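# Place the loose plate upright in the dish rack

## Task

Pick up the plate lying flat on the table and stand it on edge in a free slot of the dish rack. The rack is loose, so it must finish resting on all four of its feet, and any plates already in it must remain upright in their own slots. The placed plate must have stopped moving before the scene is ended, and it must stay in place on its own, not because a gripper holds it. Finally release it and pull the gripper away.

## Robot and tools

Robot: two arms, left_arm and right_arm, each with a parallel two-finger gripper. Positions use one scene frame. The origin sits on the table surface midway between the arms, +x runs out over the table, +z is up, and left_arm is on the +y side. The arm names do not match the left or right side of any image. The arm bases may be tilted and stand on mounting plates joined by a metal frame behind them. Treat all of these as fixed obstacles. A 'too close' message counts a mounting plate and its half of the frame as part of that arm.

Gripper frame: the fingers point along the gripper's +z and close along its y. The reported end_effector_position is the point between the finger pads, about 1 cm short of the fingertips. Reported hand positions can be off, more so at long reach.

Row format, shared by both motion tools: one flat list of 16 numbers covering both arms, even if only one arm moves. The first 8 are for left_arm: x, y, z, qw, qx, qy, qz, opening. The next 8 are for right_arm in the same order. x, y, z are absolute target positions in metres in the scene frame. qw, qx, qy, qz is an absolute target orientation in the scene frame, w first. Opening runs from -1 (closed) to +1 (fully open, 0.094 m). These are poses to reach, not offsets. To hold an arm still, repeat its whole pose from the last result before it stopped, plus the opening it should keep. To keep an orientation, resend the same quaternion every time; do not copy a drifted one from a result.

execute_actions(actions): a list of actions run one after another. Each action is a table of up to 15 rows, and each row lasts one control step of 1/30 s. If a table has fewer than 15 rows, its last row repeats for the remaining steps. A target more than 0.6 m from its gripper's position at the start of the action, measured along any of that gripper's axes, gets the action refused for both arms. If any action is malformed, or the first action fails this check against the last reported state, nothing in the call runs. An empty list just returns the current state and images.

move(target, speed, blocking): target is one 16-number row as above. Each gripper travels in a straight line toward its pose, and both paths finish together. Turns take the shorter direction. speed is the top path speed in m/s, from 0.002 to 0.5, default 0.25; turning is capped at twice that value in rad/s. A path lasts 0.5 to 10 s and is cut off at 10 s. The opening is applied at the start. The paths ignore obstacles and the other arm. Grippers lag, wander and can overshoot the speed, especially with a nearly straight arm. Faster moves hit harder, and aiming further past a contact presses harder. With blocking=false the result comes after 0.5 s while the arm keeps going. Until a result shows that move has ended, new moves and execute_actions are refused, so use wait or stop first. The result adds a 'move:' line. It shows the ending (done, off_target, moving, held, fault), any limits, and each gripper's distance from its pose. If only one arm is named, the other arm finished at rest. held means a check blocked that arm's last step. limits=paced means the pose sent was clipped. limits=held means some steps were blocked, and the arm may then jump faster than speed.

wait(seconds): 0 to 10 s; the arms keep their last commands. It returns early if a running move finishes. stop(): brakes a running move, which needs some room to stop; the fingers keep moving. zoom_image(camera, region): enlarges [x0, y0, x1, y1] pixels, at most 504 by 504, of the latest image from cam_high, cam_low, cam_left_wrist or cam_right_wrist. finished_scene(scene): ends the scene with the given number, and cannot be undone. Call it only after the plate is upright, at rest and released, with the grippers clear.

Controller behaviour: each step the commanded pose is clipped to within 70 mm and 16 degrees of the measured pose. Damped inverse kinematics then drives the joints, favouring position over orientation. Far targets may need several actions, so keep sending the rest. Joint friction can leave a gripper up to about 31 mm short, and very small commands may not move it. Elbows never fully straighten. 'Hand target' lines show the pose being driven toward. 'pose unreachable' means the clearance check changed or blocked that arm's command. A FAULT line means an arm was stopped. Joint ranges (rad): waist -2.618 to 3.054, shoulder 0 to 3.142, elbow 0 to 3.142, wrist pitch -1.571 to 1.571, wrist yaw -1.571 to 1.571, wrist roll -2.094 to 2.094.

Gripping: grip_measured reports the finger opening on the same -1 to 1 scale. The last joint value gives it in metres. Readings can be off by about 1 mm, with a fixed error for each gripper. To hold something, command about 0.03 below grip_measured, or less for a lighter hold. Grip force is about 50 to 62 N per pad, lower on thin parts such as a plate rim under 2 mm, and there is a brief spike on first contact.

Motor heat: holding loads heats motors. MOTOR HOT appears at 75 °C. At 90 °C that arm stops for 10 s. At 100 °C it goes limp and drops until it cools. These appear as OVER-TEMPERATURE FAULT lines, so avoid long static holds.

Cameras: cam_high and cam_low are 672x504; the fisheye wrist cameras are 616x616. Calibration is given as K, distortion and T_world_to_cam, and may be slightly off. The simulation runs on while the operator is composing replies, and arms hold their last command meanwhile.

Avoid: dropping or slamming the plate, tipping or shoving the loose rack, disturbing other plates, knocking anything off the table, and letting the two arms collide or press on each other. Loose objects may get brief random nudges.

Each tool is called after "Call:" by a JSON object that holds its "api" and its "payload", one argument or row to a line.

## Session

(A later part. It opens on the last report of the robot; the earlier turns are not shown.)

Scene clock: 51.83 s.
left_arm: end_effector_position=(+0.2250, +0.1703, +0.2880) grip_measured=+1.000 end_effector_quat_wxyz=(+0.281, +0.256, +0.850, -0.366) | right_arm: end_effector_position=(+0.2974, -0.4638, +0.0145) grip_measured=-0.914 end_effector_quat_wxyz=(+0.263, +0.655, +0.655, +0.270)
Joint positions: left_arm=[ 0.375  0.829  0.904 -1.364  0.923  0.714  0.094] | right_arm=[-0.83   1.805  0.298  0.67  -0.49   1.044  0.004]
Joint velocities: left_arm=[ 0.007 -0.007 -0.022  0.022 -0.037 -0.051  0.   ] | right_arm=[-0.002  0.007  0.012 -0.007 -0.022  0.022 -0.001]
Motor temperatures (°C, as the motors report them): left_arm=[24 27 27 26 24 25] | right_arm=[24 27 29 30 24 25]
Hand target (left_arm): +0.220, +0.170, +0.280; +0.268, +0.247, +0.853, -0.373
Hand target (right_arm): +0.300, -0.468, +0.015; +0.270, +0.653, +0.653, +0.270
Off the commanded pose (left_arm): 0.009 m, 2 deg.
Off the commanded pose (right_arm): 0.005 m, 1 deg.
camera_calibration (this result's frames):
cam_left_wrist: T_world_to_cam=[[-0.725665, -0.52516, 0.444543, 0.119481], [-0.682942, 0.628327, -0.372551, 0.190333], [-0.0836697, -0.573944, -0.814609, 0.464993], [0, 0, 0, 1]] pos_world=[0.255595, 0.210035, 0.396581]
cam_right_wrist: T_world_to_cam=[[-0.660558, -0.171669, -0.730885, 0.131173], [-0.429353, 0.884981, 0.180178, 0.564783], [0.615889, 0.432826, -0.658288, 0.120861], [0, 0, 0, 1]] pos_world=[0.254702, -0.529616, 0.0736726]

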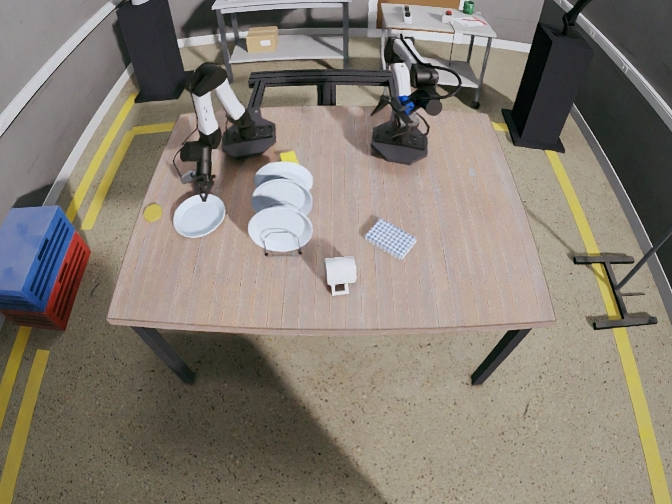

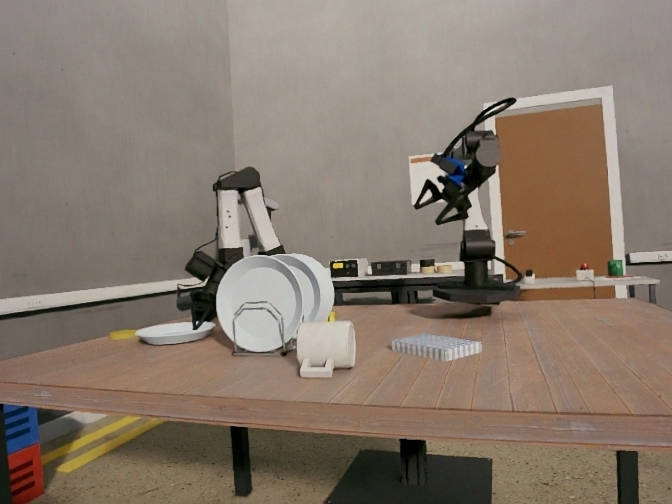

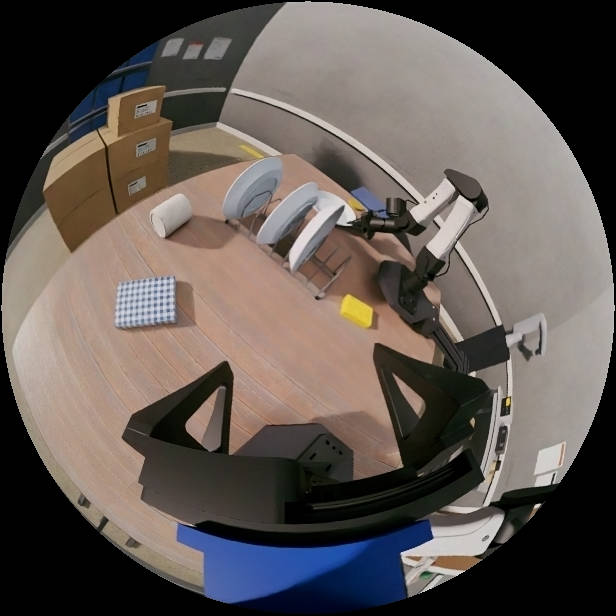

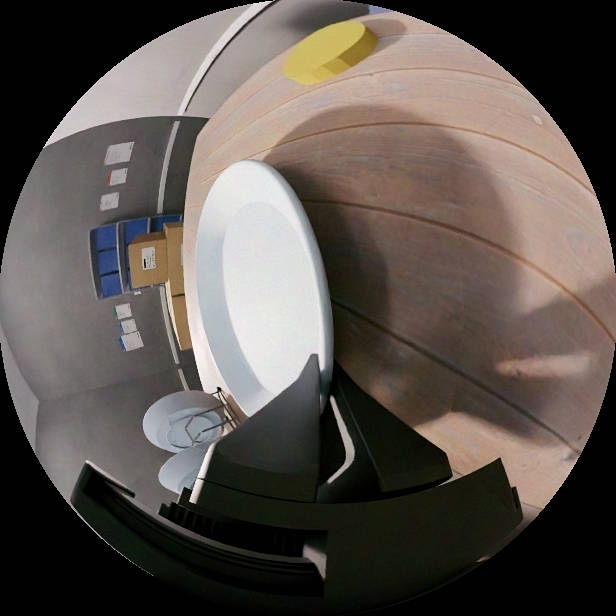

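Call:
{"api": "move", "payload": {
  "target": [0.22,0.17,0.28,0.268,0.247,0.853,-0.373,1,0.295,-0.468,0.11,0.2706,0.6533,0.6533,0.2706,-0.96],
  "speed": 0.12
}}

Call:
{"api": "move", "payload": {
  "target": [0.22,0.17,0.28,0.268,0.247,0.853,-0.373,1,0.27,-0.45,0.31,0.2588,0.0,0.9659,0.0,-0.96],
  "speed": 0.3
}}

Call:
{"api": "move", "payload": {
  "target": [0.22,0.17,0.28,0.268,0.247,0.853,-0.373,1,0.275,-0.32,0.37,0.3263,-0.6545,0.6103,-0.3043,-0.96],
  "speed": 0.3
}}

Scene clock: 59.60 s.
left_arm: end_effector_position=(+0.2250, +0.1703, +0.2880) grip_measured=+1.000 end_effector_quat_wxyz=(+0.281, +0.256, +0.850, -0.366) | right_arm: end_effector_position=(+0.2752, -0.4569, +0.0816) grip_measured=-0.914 end_effector_quat_wxyz=(+0.219, +0.682, +0.652, +0.249)
Joint positions: left_arm=[ 0.375  0.829  0.904 -1.364  0.923  0.714  0.094] | right_arm=[-0.854  1.293  0.388 -0.044 -0.466  1.027  0.004]
Joint velocities: left_arm=[ 0.007  0.012 -0.012 -0.037  0.037  0.051  0.   ] | right_arm=[-0.012  0.012 -0.012  0.022 -0.037  0.007  0.001]
Motor temperatures (°C, as the motors report them): left_arm=[24 27 27 26 24 25] | right_arm=[24 27 29 30 24 25]
Hand target (left_arm): +0.220, +0.170, +0.280; +0.268, +0.247, +0.853, -0.373
Hand target (right_arm): +0.295, -0.469, +0.109; +0.271, +0.653, +0.654, +0.269
Off the commanded pose (left_arm): 0.009 m, 2 deg.
Off the commanded pose (right_arm): 0.036 m, 7 deg.
move: off_target (right_arm)
camera_calibration (this result's frames):
cam_left_wrist: T_world_to_cam=[[-0.725665, -0.52516, 0.444543, 0.119481], [-0.682942, 0.628327, -0.372551, 0.190333], [-0.0836697, -0.573944, -0.814609, 0.464993], [0, 0, 0, 1]] pos_world=[0.255595, 0.210035, 0.396581]
cam_right_wrist: T_world_to_cam=[[-0.733683, -0.122121, -0.668428, 0.204342], [-0.384201, 0.885927, 0.259851, 0.518589], [0.560445, 0.447459, -0.696909, 0.200832], [0, 0, 0, 1]] pos_world=[0.23661, -0.524342, 0.141794]

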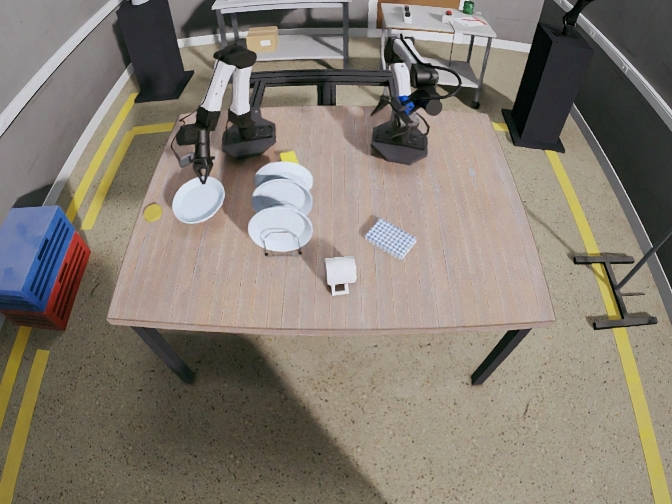

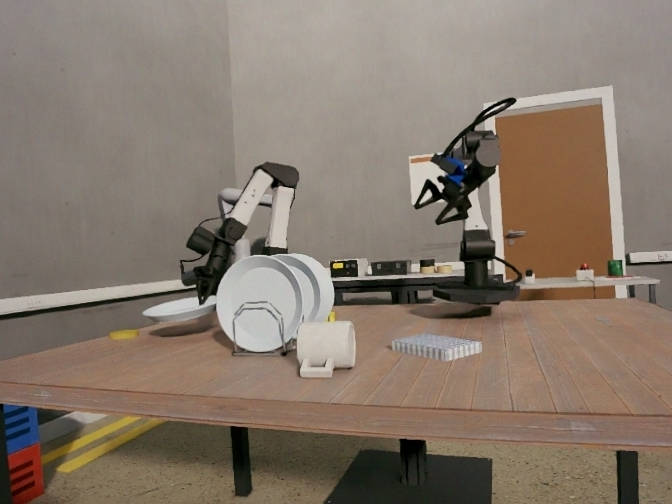

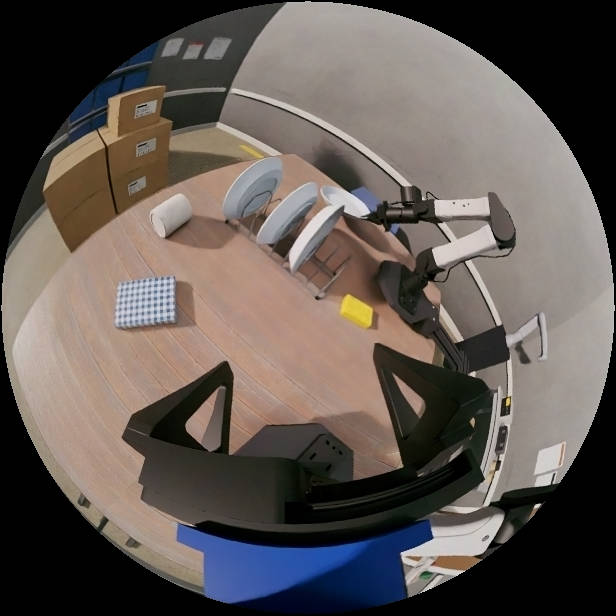

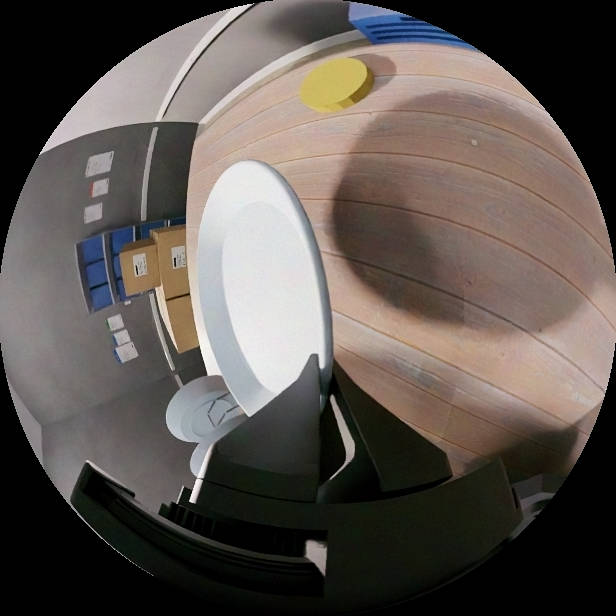

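Scene clock: 62.97 s.
left_arm: end_effector_position=(+0.2250, +0.1703, +0.2880) grip_measured=+1.000 end_effector_quat_wxyz=(+0.281, +0.256, +0.850, -0.366) | right_arm: end_effector_position=(+0.2638, -0.4539, +0.2955) grip_measured=-0.914 end_effector_quat_wxyz=(+0.232, +0.011, +0.973, +0.001)
Joint positions: left_arm=[ 0.375  0.829  0.904 -1.364  0.923  0.714  0.094] | right_arm=[-0.78   1.141  1.296 -1.247 -0.288 -0.568  0.004]
Joint velocities: left_arm=[ 0.017  0.007  0.007 -0.051 -0.007 -0.051  0.   ] | right_arm=[-0.002  0.002  0.002 -0.022  0.022 -0.051 -0.001]
Motor temperatures (°C, as the motors report them): left_arm=[24 27 28 26 24 25] | right_arm=[24 27 30 30 24 25]
Hand target (left_arm): +0.220, +0.170, +0.280; +0.268, +0.247, +0.853, -0.373
Hand target (right_arm): +0.274, -0.453, +0.309; +0.258, +0.000, +0.966, +0.000
Off the commanded pose (left_arm): 0.009 m, 2 deg.
Off the commanded pose (right_arm): 0.016 m, 3 deg.
move: off_target (right_arm)
camera_calibration (this result's frames):
cam_left_wrist: T_world_to_cam=[[-0.725665, -0.52516, 0.444543, 0.119481], [-0.682942, 0.628327, -0.372551, 0.190333], [-0.0836697, -0.573944, -0.814609, 0.464993], [0, 0, 0, 1]] pos_world=[0.255595, 0.210035, 0.396581]
cam_right_wrist: T_world_to_cam=[[0.164972, -0.986119, 0.0188099, -0.493003], [-0.98585, -0.165442, -0.0269973, 0.222259], [0.0297345, -0.0140899, -0.999459, 0.374844], [0, 0, 0, 1]] pos_world=[0.2893, -0.444107, 0.389915]

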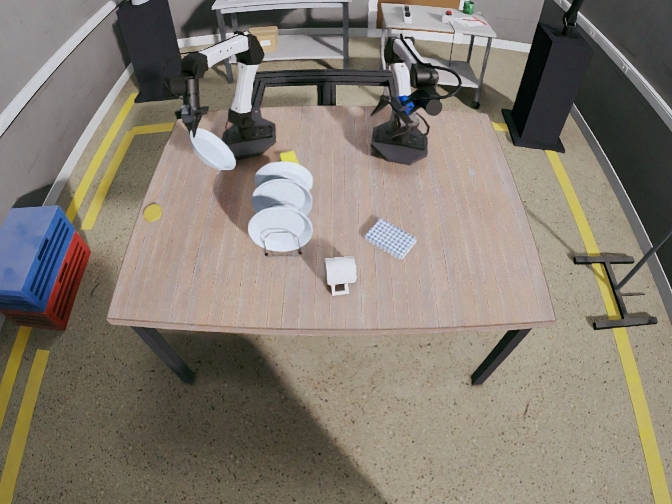

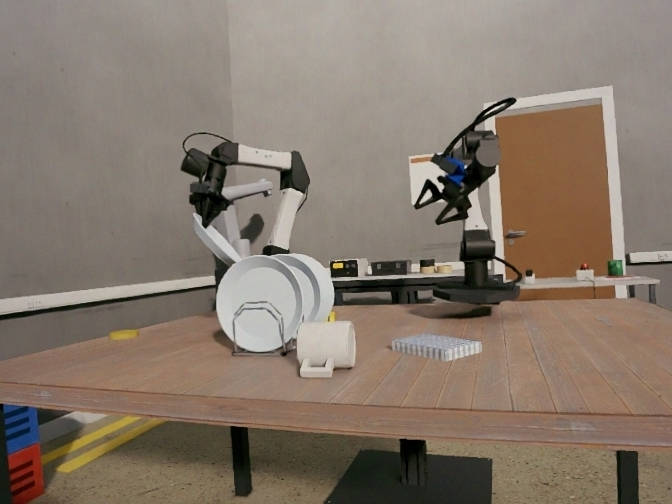

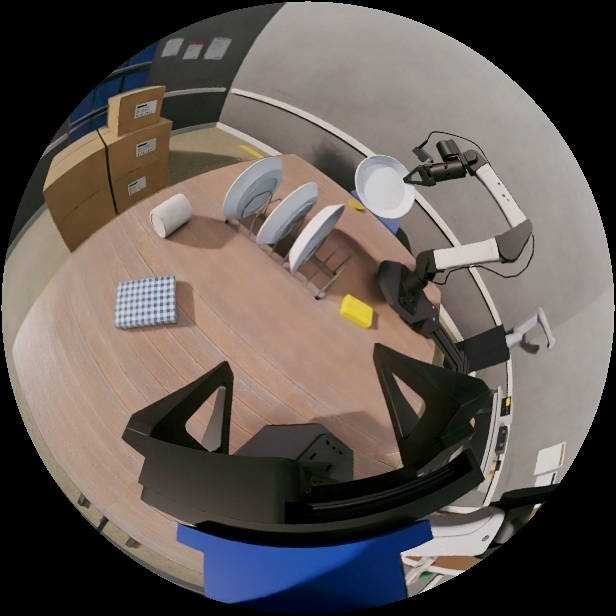

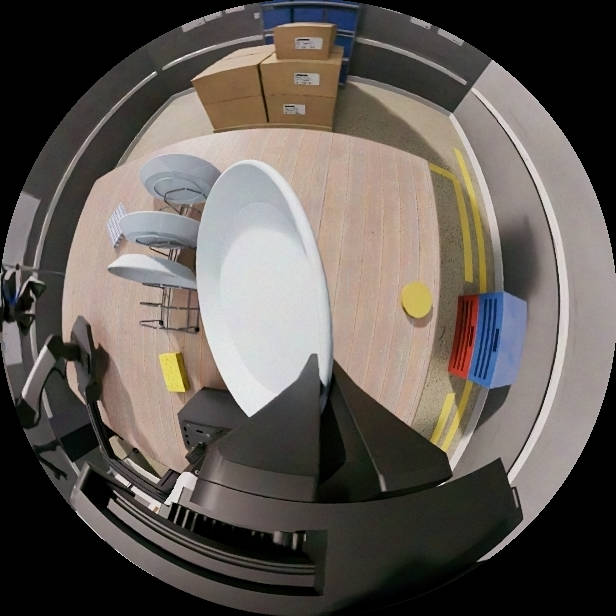

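Scene clock: 66.37 s.
left_arm: end_effector_position=(+0.2250, +0.1703, +0.2880) grip_measured=+1.000 end_effector_quat_wxyz=(+0.281, +0.256, +0.850, -0.366) | right_arm: end_effector_position=(+0.2668, -0.3163, +0.3533) grip_measured=-0.913 end_effector_quat_wxyz=(-0.291, +0.674, -0.622, +0.274)
Joint positions: left_arm=[ 0.375  0.829  0.904 -1.364  0.923  0.714  0.094] | right_arm=[ 0.1    0.78   1.148 -1.046  0.158 -1.519  0.004]
Joint velocities: left_arm=[-0.002 -0.002  0.027  0.007  0.022 -0.037  0.   ] | right_arm=[ 0.002 -0.032 -0.012 -0.037 -0.037 -0.022  0.   ]
Motor temperatures (°C, as the motors report them): left_arm=[24 27 28 26 24 25] | right_arm=[24 27 30 31 24 25]
Hand target (left_arm): +0.220, +0.170, +0.280; +0.268, +0.247, +0.853, -0.373
Hand target (right_arm): +0.274, -0.317, +0.371; -0.320, +0.659, -0.609, +0.303
Off the commanded pose (left_arm): 0.009 m, 2 deg.
Off the commanded pose (right_arm): 0.019 m, 6 deg.
move: off_target (right_arm)
camera_calibration (this result's frames):
cam_left_wrist: T_world_to_cam=[[-0.725665, -0.52516, 0.444543, 0.119481], [-0.682942, 0.628327, -0.372551, 0.190333], [-0.0836697, -0.573944, -0.814609, 0.464993], [0, 0, 0, 1]] pos_world=[0.255595, 0.210035, 0.396581]
cam_right_wrist: T_world_to_cam=[[0.697073, 0.23647, 0.676883, -0.346579], [-0.112496, -0.896286, 0.428971, -0.375779], [0.70812, -0.37517, -0.598176, -0.0025095], [0, 0, 0, 1]] pos_world=[0.201094, -0.255791, 0.39429]

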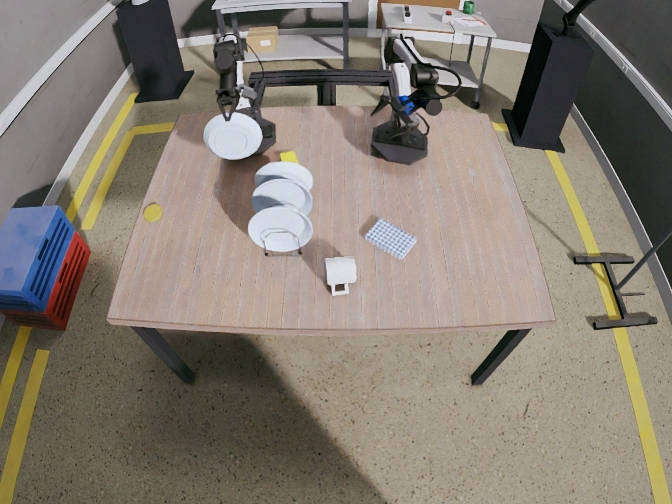

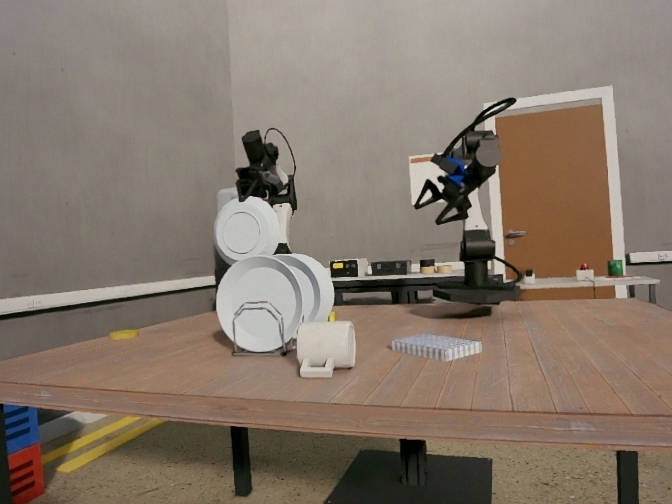

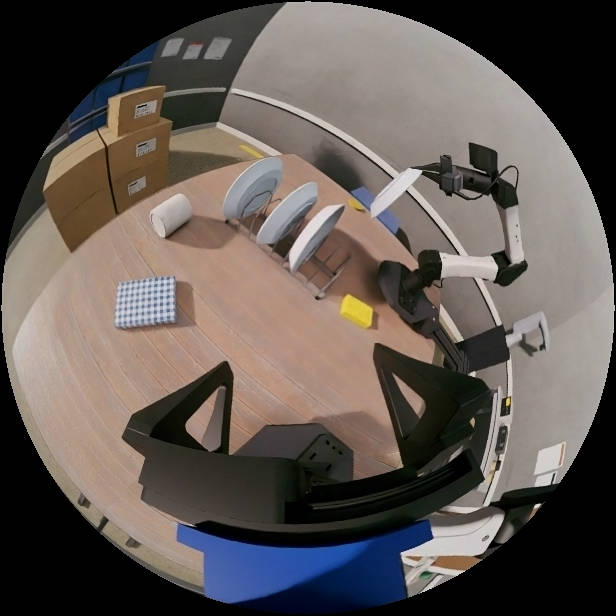

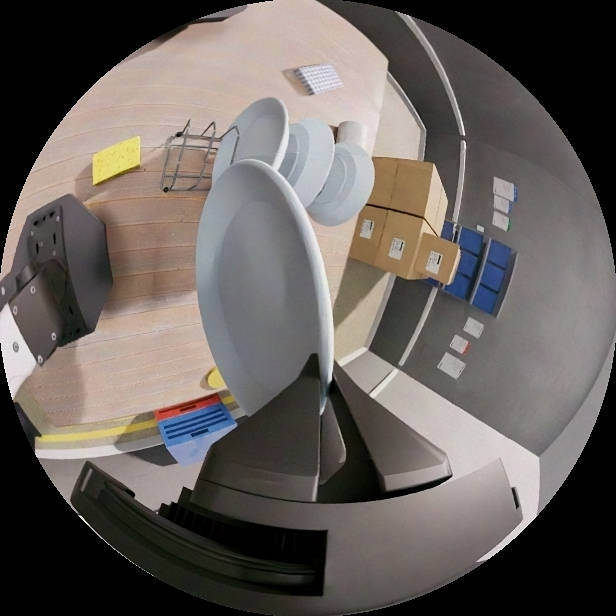

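Call:
{"api": "move", "payload": {
  "target": [0.22,0.17,0.28,0.268,0.247,0.853,-0.373,1,0.246,-0.158,0.33,0.3263,-0.6545,0.6103,-0.3043,-0.96],
  "speed": 0.15
}}

Call:
{"api": "zoom_image", "payload": {
  "camera": "cam_left_wrist",
  "region": [270, 170, 470, 320]
}}

Scene clock: 70.97 s.
left_arm: end_effector_position=(+0.2250, +0.1703, +0.2880) grip_measured=+1.000 end_effector_quat_wxyz=(+0.281, +0.256, +0.850, -0.366) | right_arm: end_effector_position=(+0.2330, -0.1602, +0.3068) grip_measured=-0.913 end_effector_quat_wxyz=(-0.292, +0.681, -0.603, +0.295)
Joint positions: left_arm=[ 0.375  0.829  0.904 -1.364  0.923  0.714  0.094] | right_arm=[ 1.109  1.137  1.097 -1.094  0.859 -0.68   0.004]
Joint velocities: left_arm=[-0.017  0.007 -0.012 -0.051 -0.007 -0.037  0.   ] | right_arm=[-0.002 -0.007  0.017 -0.022  0.007  0.066 -0.   ]
Motor temperatures (°C, as the motors report them): left_arm=[24 27 28 26 24 25] | right_arm=[24 27 30 32 24 25]
Hand target (left_arm): +0.220, +0.170, +0.280; +0.268, +0.247, +0.853, -0.373
Hand target (right_arm): +0.241, -0.158, +0.328; -0.322, +0.656, -0.610, +0.307
Off the commanded pose (left_arm): 0.009 m, 2 deg.
Off the commanded pose (right_arm): 0.027 m, 5 deg.
move: off_target (right_arm)
camera_calibration (this result's frames):
cam_left_wrist: T_world_to_cam=[[-0.725665, -0.52516, 0.444543, 0.119481], [-0.682942, 0.628327, -0.372551, 0.190333], [-0.0836697, -0.573944, -0.814609, 0.464993], [0, 0, 0, 1]] pos_world=[0.255595, 0.210035, 0.396581]
cam_right_wrist: T_world_to_cam=[[0.665932, 0.279382, 0.691723, -0.318908], [-0.108049, -0.881329, 0.459983, -0.227891], [0.738146, -0.381058, -0.556718, 0.0315269], [0, 0, 0, 1]] pos_world=[0.164476, -0.0997366, 0.342974]

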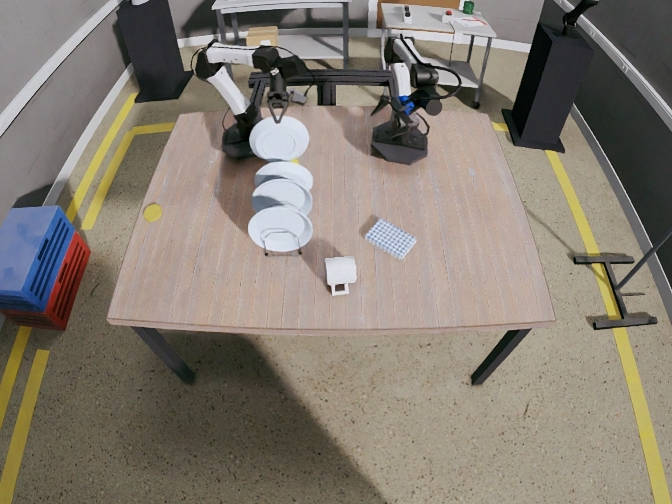

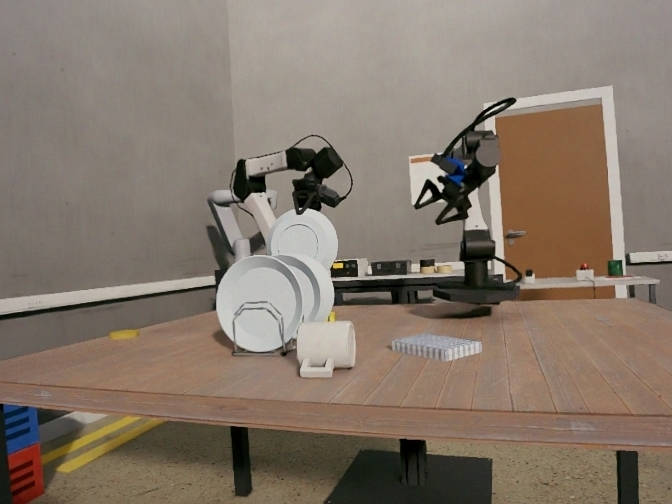

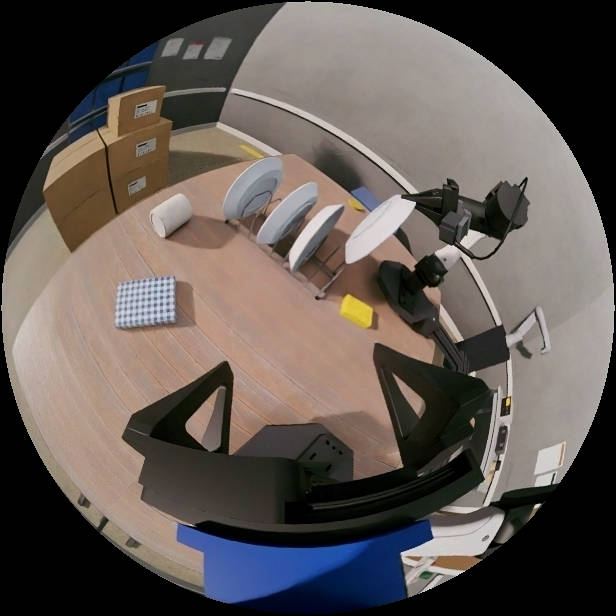

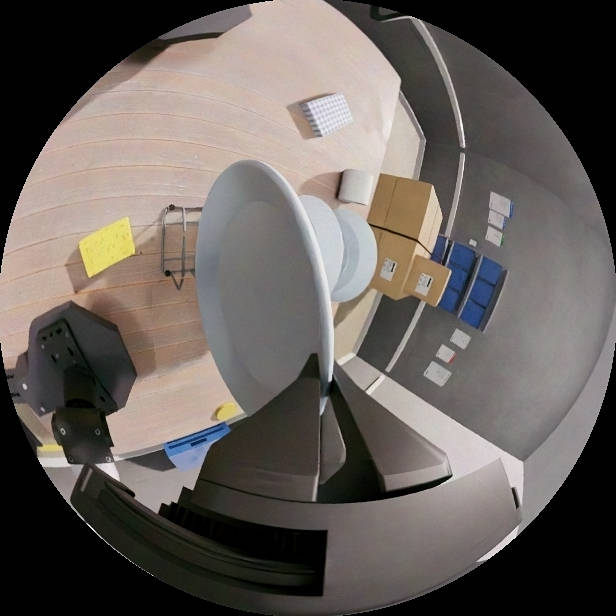

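Region (270, 170, 470, 320) of cam_left_wrist's 616x616 image, scaled by 2.520, with more detail than that image has; it fills the top 378 rows of this view, and the rest is white.

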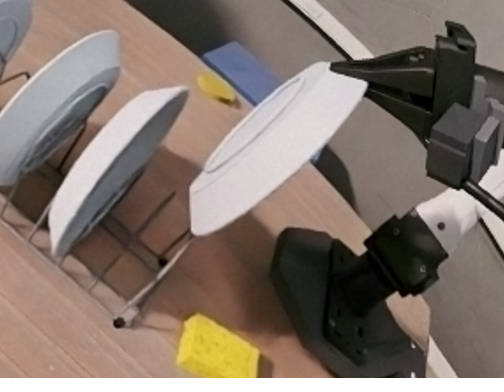

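Call:
{"api": "move", "payload": {
  "target": [0.22,0.17,0.28,0.268,0.247,0.853,-0.373,1,0.256,-0.157,0.318,0.3263,-0.6545,0.6103,-0.3043,-0.96],
  "speed": 0.03
}}

Call:
{"api": "zoom_image", "payload": {
  "camera": "cam_left_wrist",
  "region": [270, 170, 470, 320]
}}

Scene clock: 79.17 s.
left_arm: end_effector_position=(+0.2250, +0.1703, +0.2880) grip_measured=+1.000 end_effector_quat_wxyz=(+0.281, +0.256, +0.850, -0.366) | right_arm: end_effector_position=(+0.2486, -0.1560, +0.3073) grip_measured=-0.913 end_effector_quat_wxyz=(-0.304, +0.674, -0.606, +0.292)
Joint positions: left_arm=[ 0.375  0.829  0.904 -1.364  0.923  0.714  0.094] | right_arm=[ 1.043  1.137  1.083 -0.985  0.831 -0.768  0.004]
Joint velocities: left_arm=[-0.012  0.007  0.012 -0.037 -0.051 -0.022  0.   ] | right_arm=[ 0.012 -0.017  0.012  0.037 -0.11  -0.022 -0.001]
Motor temperatures (°C, as the motors report them): left_arm=[24 27 28 26 24 25] | right_arm=[24 27 31 31 24 25]
Hand target (left_arm): +0.220, +0.170, +0.280; +0.268, +0.247, +0.853, -0.373
Hand target (right_arm): +0.256, -0.157, +0.318; -0.326, +0.654, -0.611, +0.304
Off the commanded pose (left_arm): 0.009 m, 2 deg.
Off the commanded pose (right_arm): 0.013 m, 4 deg.
move: off_target (right_arm)
camera_calibration (this result's frames):
cam_left_wrist: T_world_to_cam=[[-0.725665, -0.52516, 0.444543, 0.119481], [-0.682942, 0.628327, -0.372551, 0.190333], [-0.0836697, -0.573944, -0.814609, 0.464993], [0, 0, 0, 1]] pos_world=[0.255595, 0.210035, 0.396581]
cam_right_wrist: T_world_to_cam=[[0.658345, 0.258601, 0.7069, -0.336885], [-0.117515, -0.892305, 0.43587, -0.21466], [0.743487, -0.370024, -0.557054, 0.0223541], [0, 0, 0, 1]] pos_world=[0.179941, -0.0961513, 0.34416]

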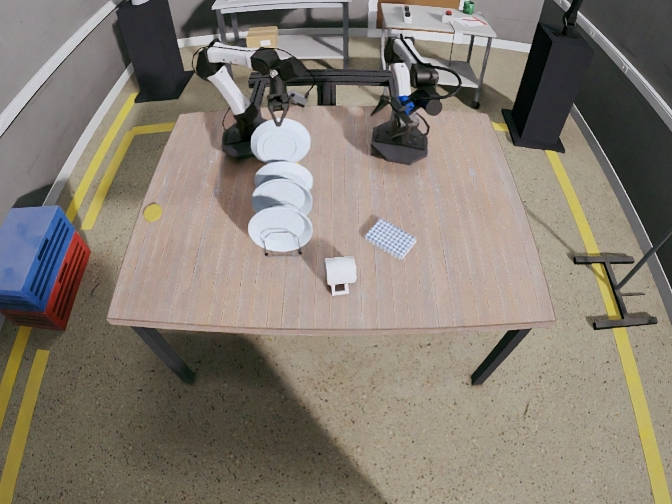

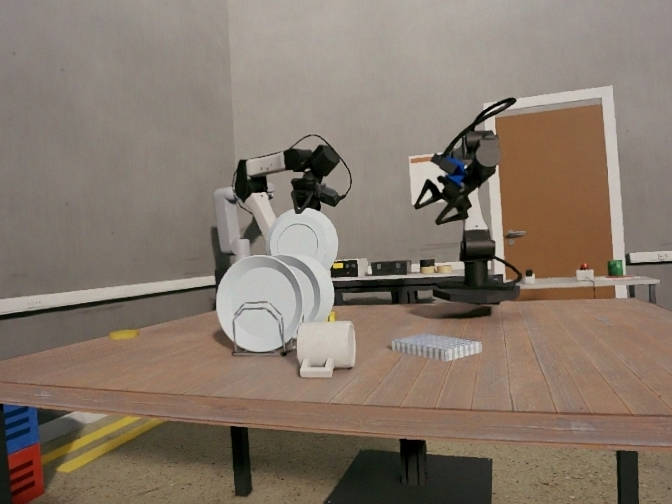

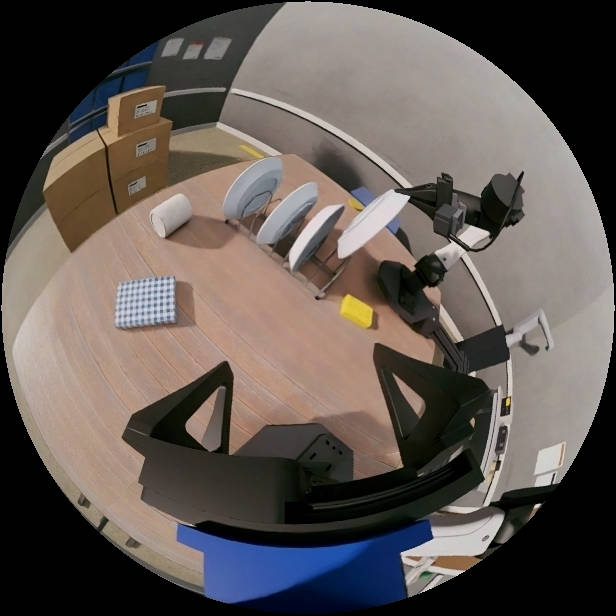

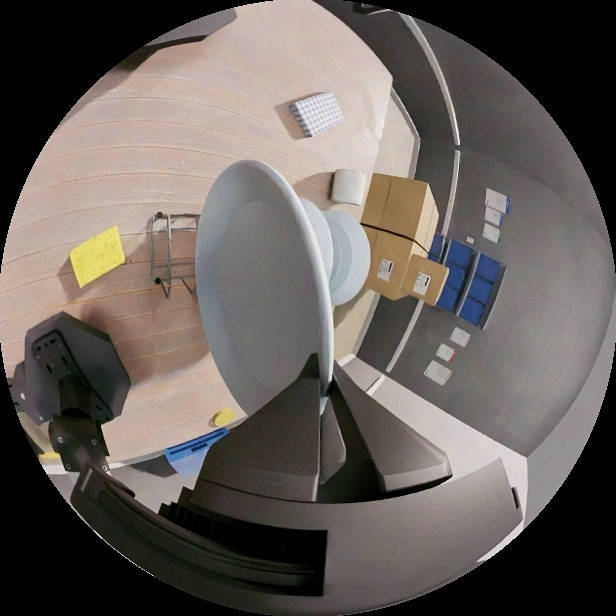

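Region (270, 170, 470, 320) of cam_left_wrist's 616x616 image, scaled by 2.520, with more detail than that image has; it fills the top 378 rows of this view, and the rest is white.

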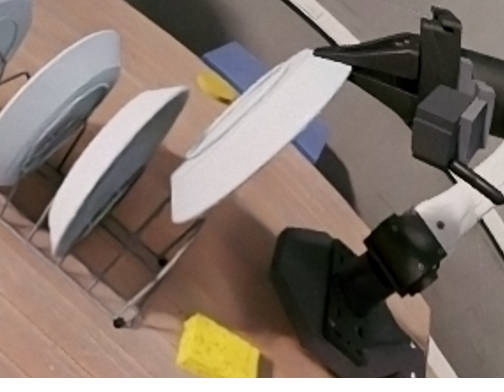

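Call:
{"api": "move", "payload": {
  "target": [0.22,0.17,0.28,0.268,0.247,0.853,-0.373,1,0.248,-0.157,0.292,0.3263,-0.6545,0.6103,-0.3043,-0.96],
  "speed": 0.03
}}

Call:
{"api": "zoom_image", "payload": {
  "camera": "cam_left_wrist",
  "region": [270, 170, 470, 320]
}}

Scene clock: 82.63 s.
left_arm: end_effector_position=(+0.2250, +0.1703, +0.2880) grip_measured=+1.000 end_effector_quat_wxyz=(+0.281, +0.256, +0.850, -0.366) | right_arm: end_effector_position=(+0.2418, -0.1582, +0.2781) grip_measured=-0.913 end_effector_quat_wxyz=(-0.293, +0.681, -0.605, +0.292)
Joint positions: left_arm=[ 0.375  0.829  0.904 -1.364  0.923  0.714  0.094] | right_arm=[ 1.053  1.121  0.969 -0.923  0.829 -0.751  0.004]
Joint velocities: left_arm=[ 0.017 -0.017  0.007 -0.007 -0.007 -0.037  0.   ] | right_arm=[ 0.012 -0.002 -0.012  0.037 -0.066 -0.051 -0.   ]
Motor temperatures (°C, as the motors report them): left_arm=[24 26 28 26 24 25] | right_arm=[24 27 31 31 24 25]
Hand target (left_arm): +0.220, +0.170, +0.280; +0.268, +0.247, +0.853, -0.373
Hand target (right_arm): +0.247, -0.158, +0.292; -0.325, +0.655, -0.611, +0.304
Off the commanded pose (left_arm): 0.009 m, 2 deg.
Off the commanded pose (right_arm): 0.015 m, 5 deg.
move: off_target (right_arm)
camera_calibration (this result's frames):
cam_left_wrist: T_world_to_cam=[[-0.725665, -0.52516, 0.444543, 0.119481], [-0.682942, 0.628327, -0.372551, 0.190333], [-0.0836697, -0.573944, -0.814609, 0.464993], [0, 0, 0, 1]] pos_world=[0.255595, 0.210035, 0.396581]
cam_right_wrist: T_world_to_cam=[[0.668117, 0.273682, 0.691894, -0.306958], [-0.107678, -0.884542, 0.453862, -0.210812], [0.736223, -0.377735, -0.561508, 0.0120965], [0, 0, 0, 1]] pos_world=[0.173478, -0.0978937, 0.314854]

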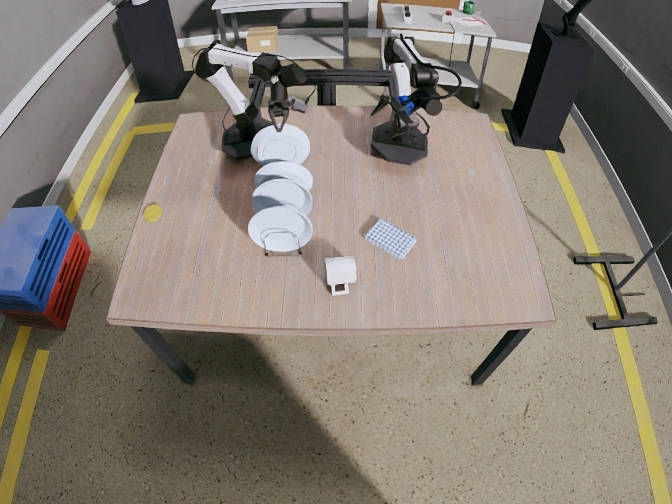

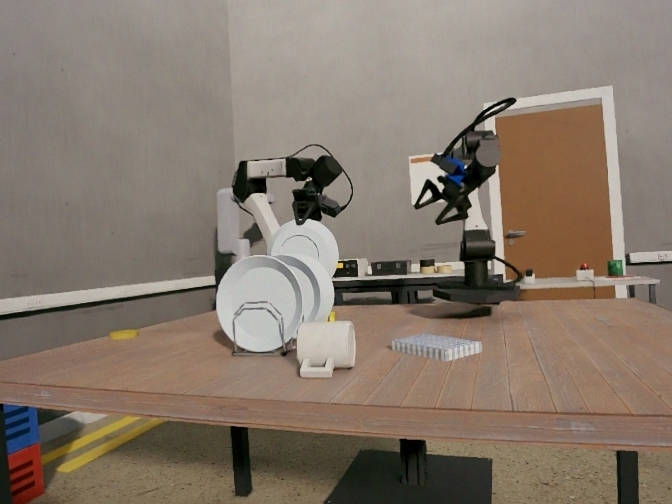

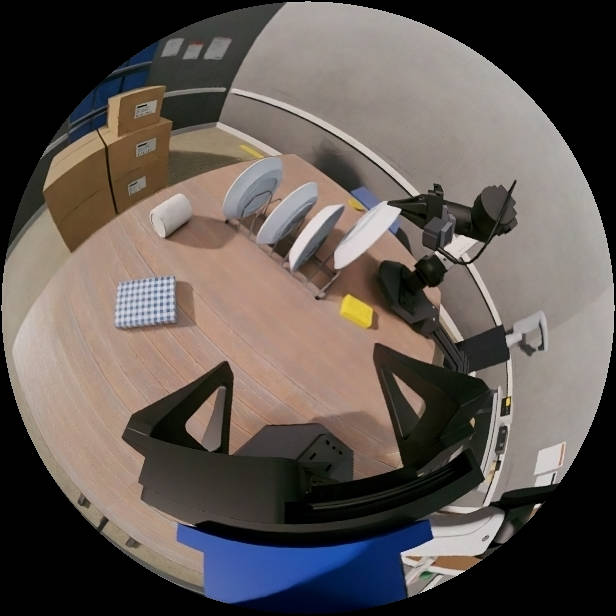

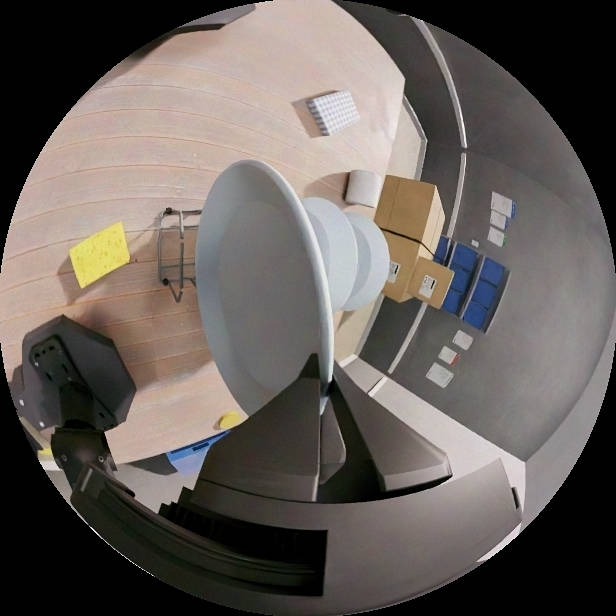

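Region (270, 170, 470, 320) of cam_left_wrist's 616x616 image, scaled by 2.520, with more detail than that image has; it fills the top 378 rows of this view, and the rest is white.

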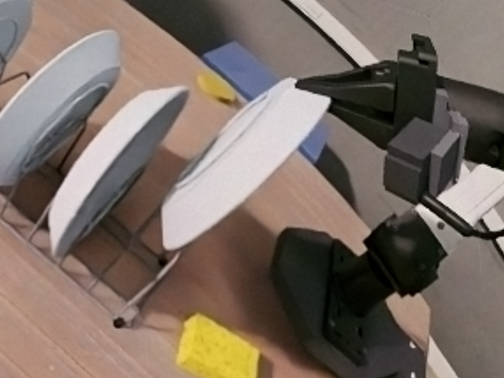

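Call:
{"api": "move", "payload": {
  "target": [0.22,0.17,0.28,0.268,0.247,0.853,-0.373,1,0.243,-0.156,0.222,0.3263,-0.6545,0.6103,-0.3043,-0.96],
  "speed": 0.04
}}

Call:
{"api": "zoom_image", "payload": {
  "camera": "cam_left_wrist",
  "region": [270, 170, 470, 320]
}}

Scene clock: 86.13 s.
left_arm: end_effector_position=(+0.2250, +0.1703, +0.2880) grip_measured=+1.000 end_effector_quat_wxyz=(+0.281, +0.256, +0.850, -0.366) | right_arm: end_effector_position=(+0.2327, -0.1601, +0.2063) grip_measured=-0.913 end_effector_quat_wxyz=(-0.289, +0.684, -0.604, +0.289)
Joint positions: left_arm=[ 0.375  0.829  0.904 -1.364  0.923  0.714  0.094] | right_arm=[ 1.053  1.115  0.686 -0.655  0.821 -0.75   0.004]
Joint velocities: left_arm=[-0.002 -0.007 -0.027 -0.037 -0.007  0.037  0.   ] | right_arm=[ 0.032 -0.007 -0.007  0.007  0.081  0.037 -0.   ]
Motor temperatures (°C, as the motors report them): left_arm=[24 26 28 26 24 25] | right_arm=[24 27 31 31 24 25]
Hand target (left_arm): +0.220, +0.170, +0.280; +0.268, +0.247, +0.853, -0.373
Hand target (right_arm): +0.242, -0.158, +0.222; -0.325, +0.654, -0.612, +0.304
Off the commanded pose (left_arm): 0.009 m, 2 deg.
Off the commanded pose (right_arm): 0.019 m, 6 deg.
move: off_target (right_arm)
camera_calibration (this result's frames):
cam_left_wrist: T_world_to_cam=[[-0.725665, -0.52516, 0.444543, 0.119481], [-0.682942, 0.628327, -0.372551, 0.190333], [-0.0836697, -0.573944, -0.814609, 0.464993], [0, 0, 0, 1]] pos_world=[0.255595, 0.210035, 0.396581]
cam_right_wrist: T_world_to_cam=[[0.674061, 0.279133, 0.683905, -0.249521], [-0.0996158, -0.883045, 0.458593, -0.183585], [0.731928, -0.377247, -0.56742, -0.0199014], [0, 0, 0, 1]] pos_world=[0.164471, -0.0999717, 0.243547]

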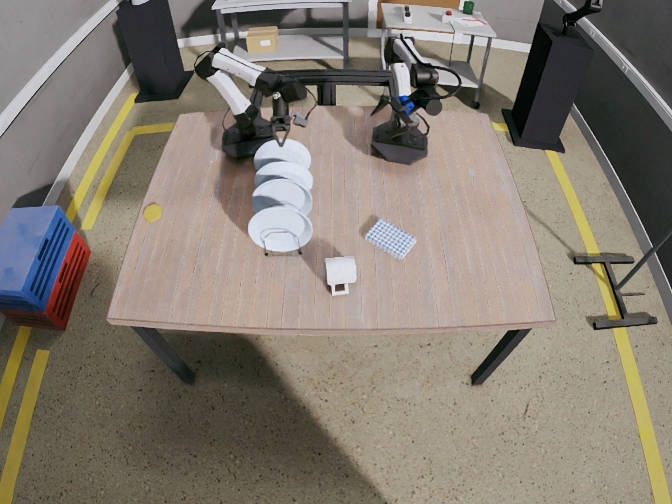

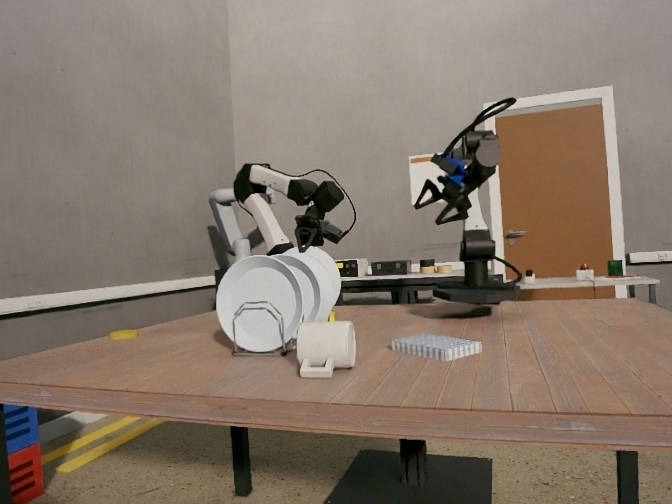

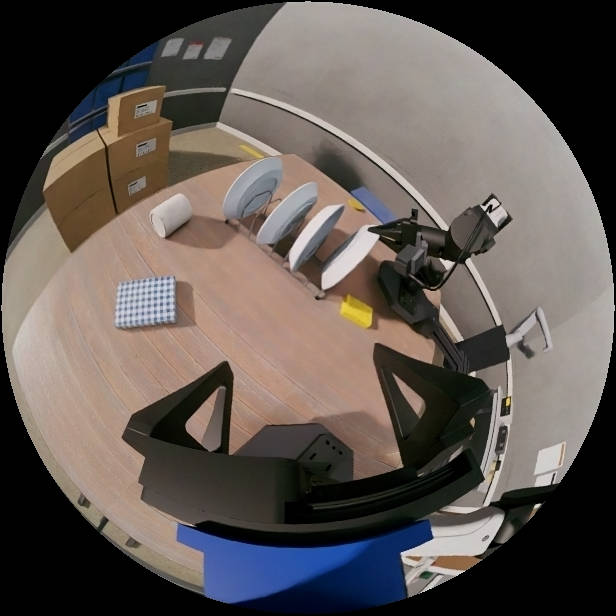

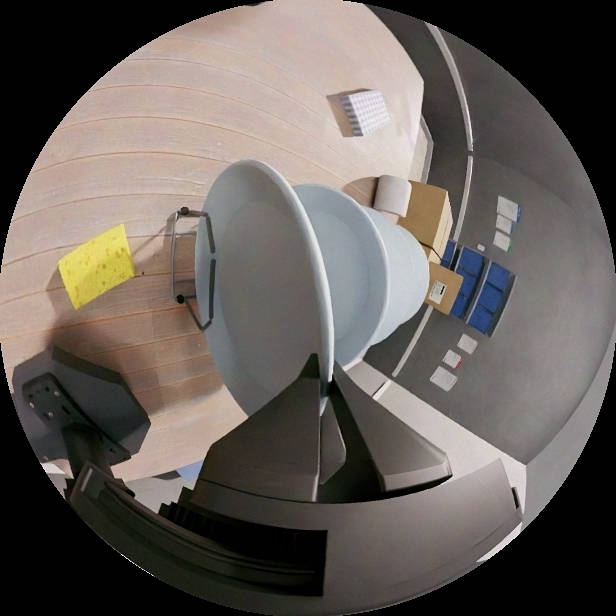

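Region (270, 170, 470, 320) of cam_left_wrist's 616x616 image, scaled by 2.520, with more detail than that image has; it fills the top 378 rows of this view, and the rest is white.

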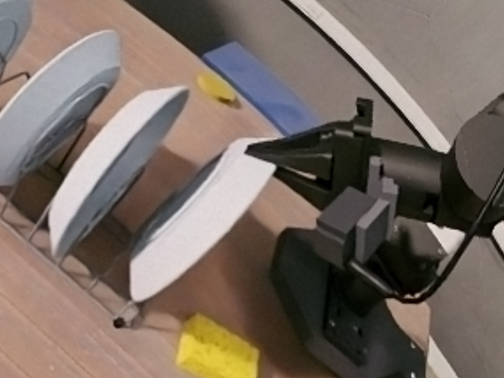

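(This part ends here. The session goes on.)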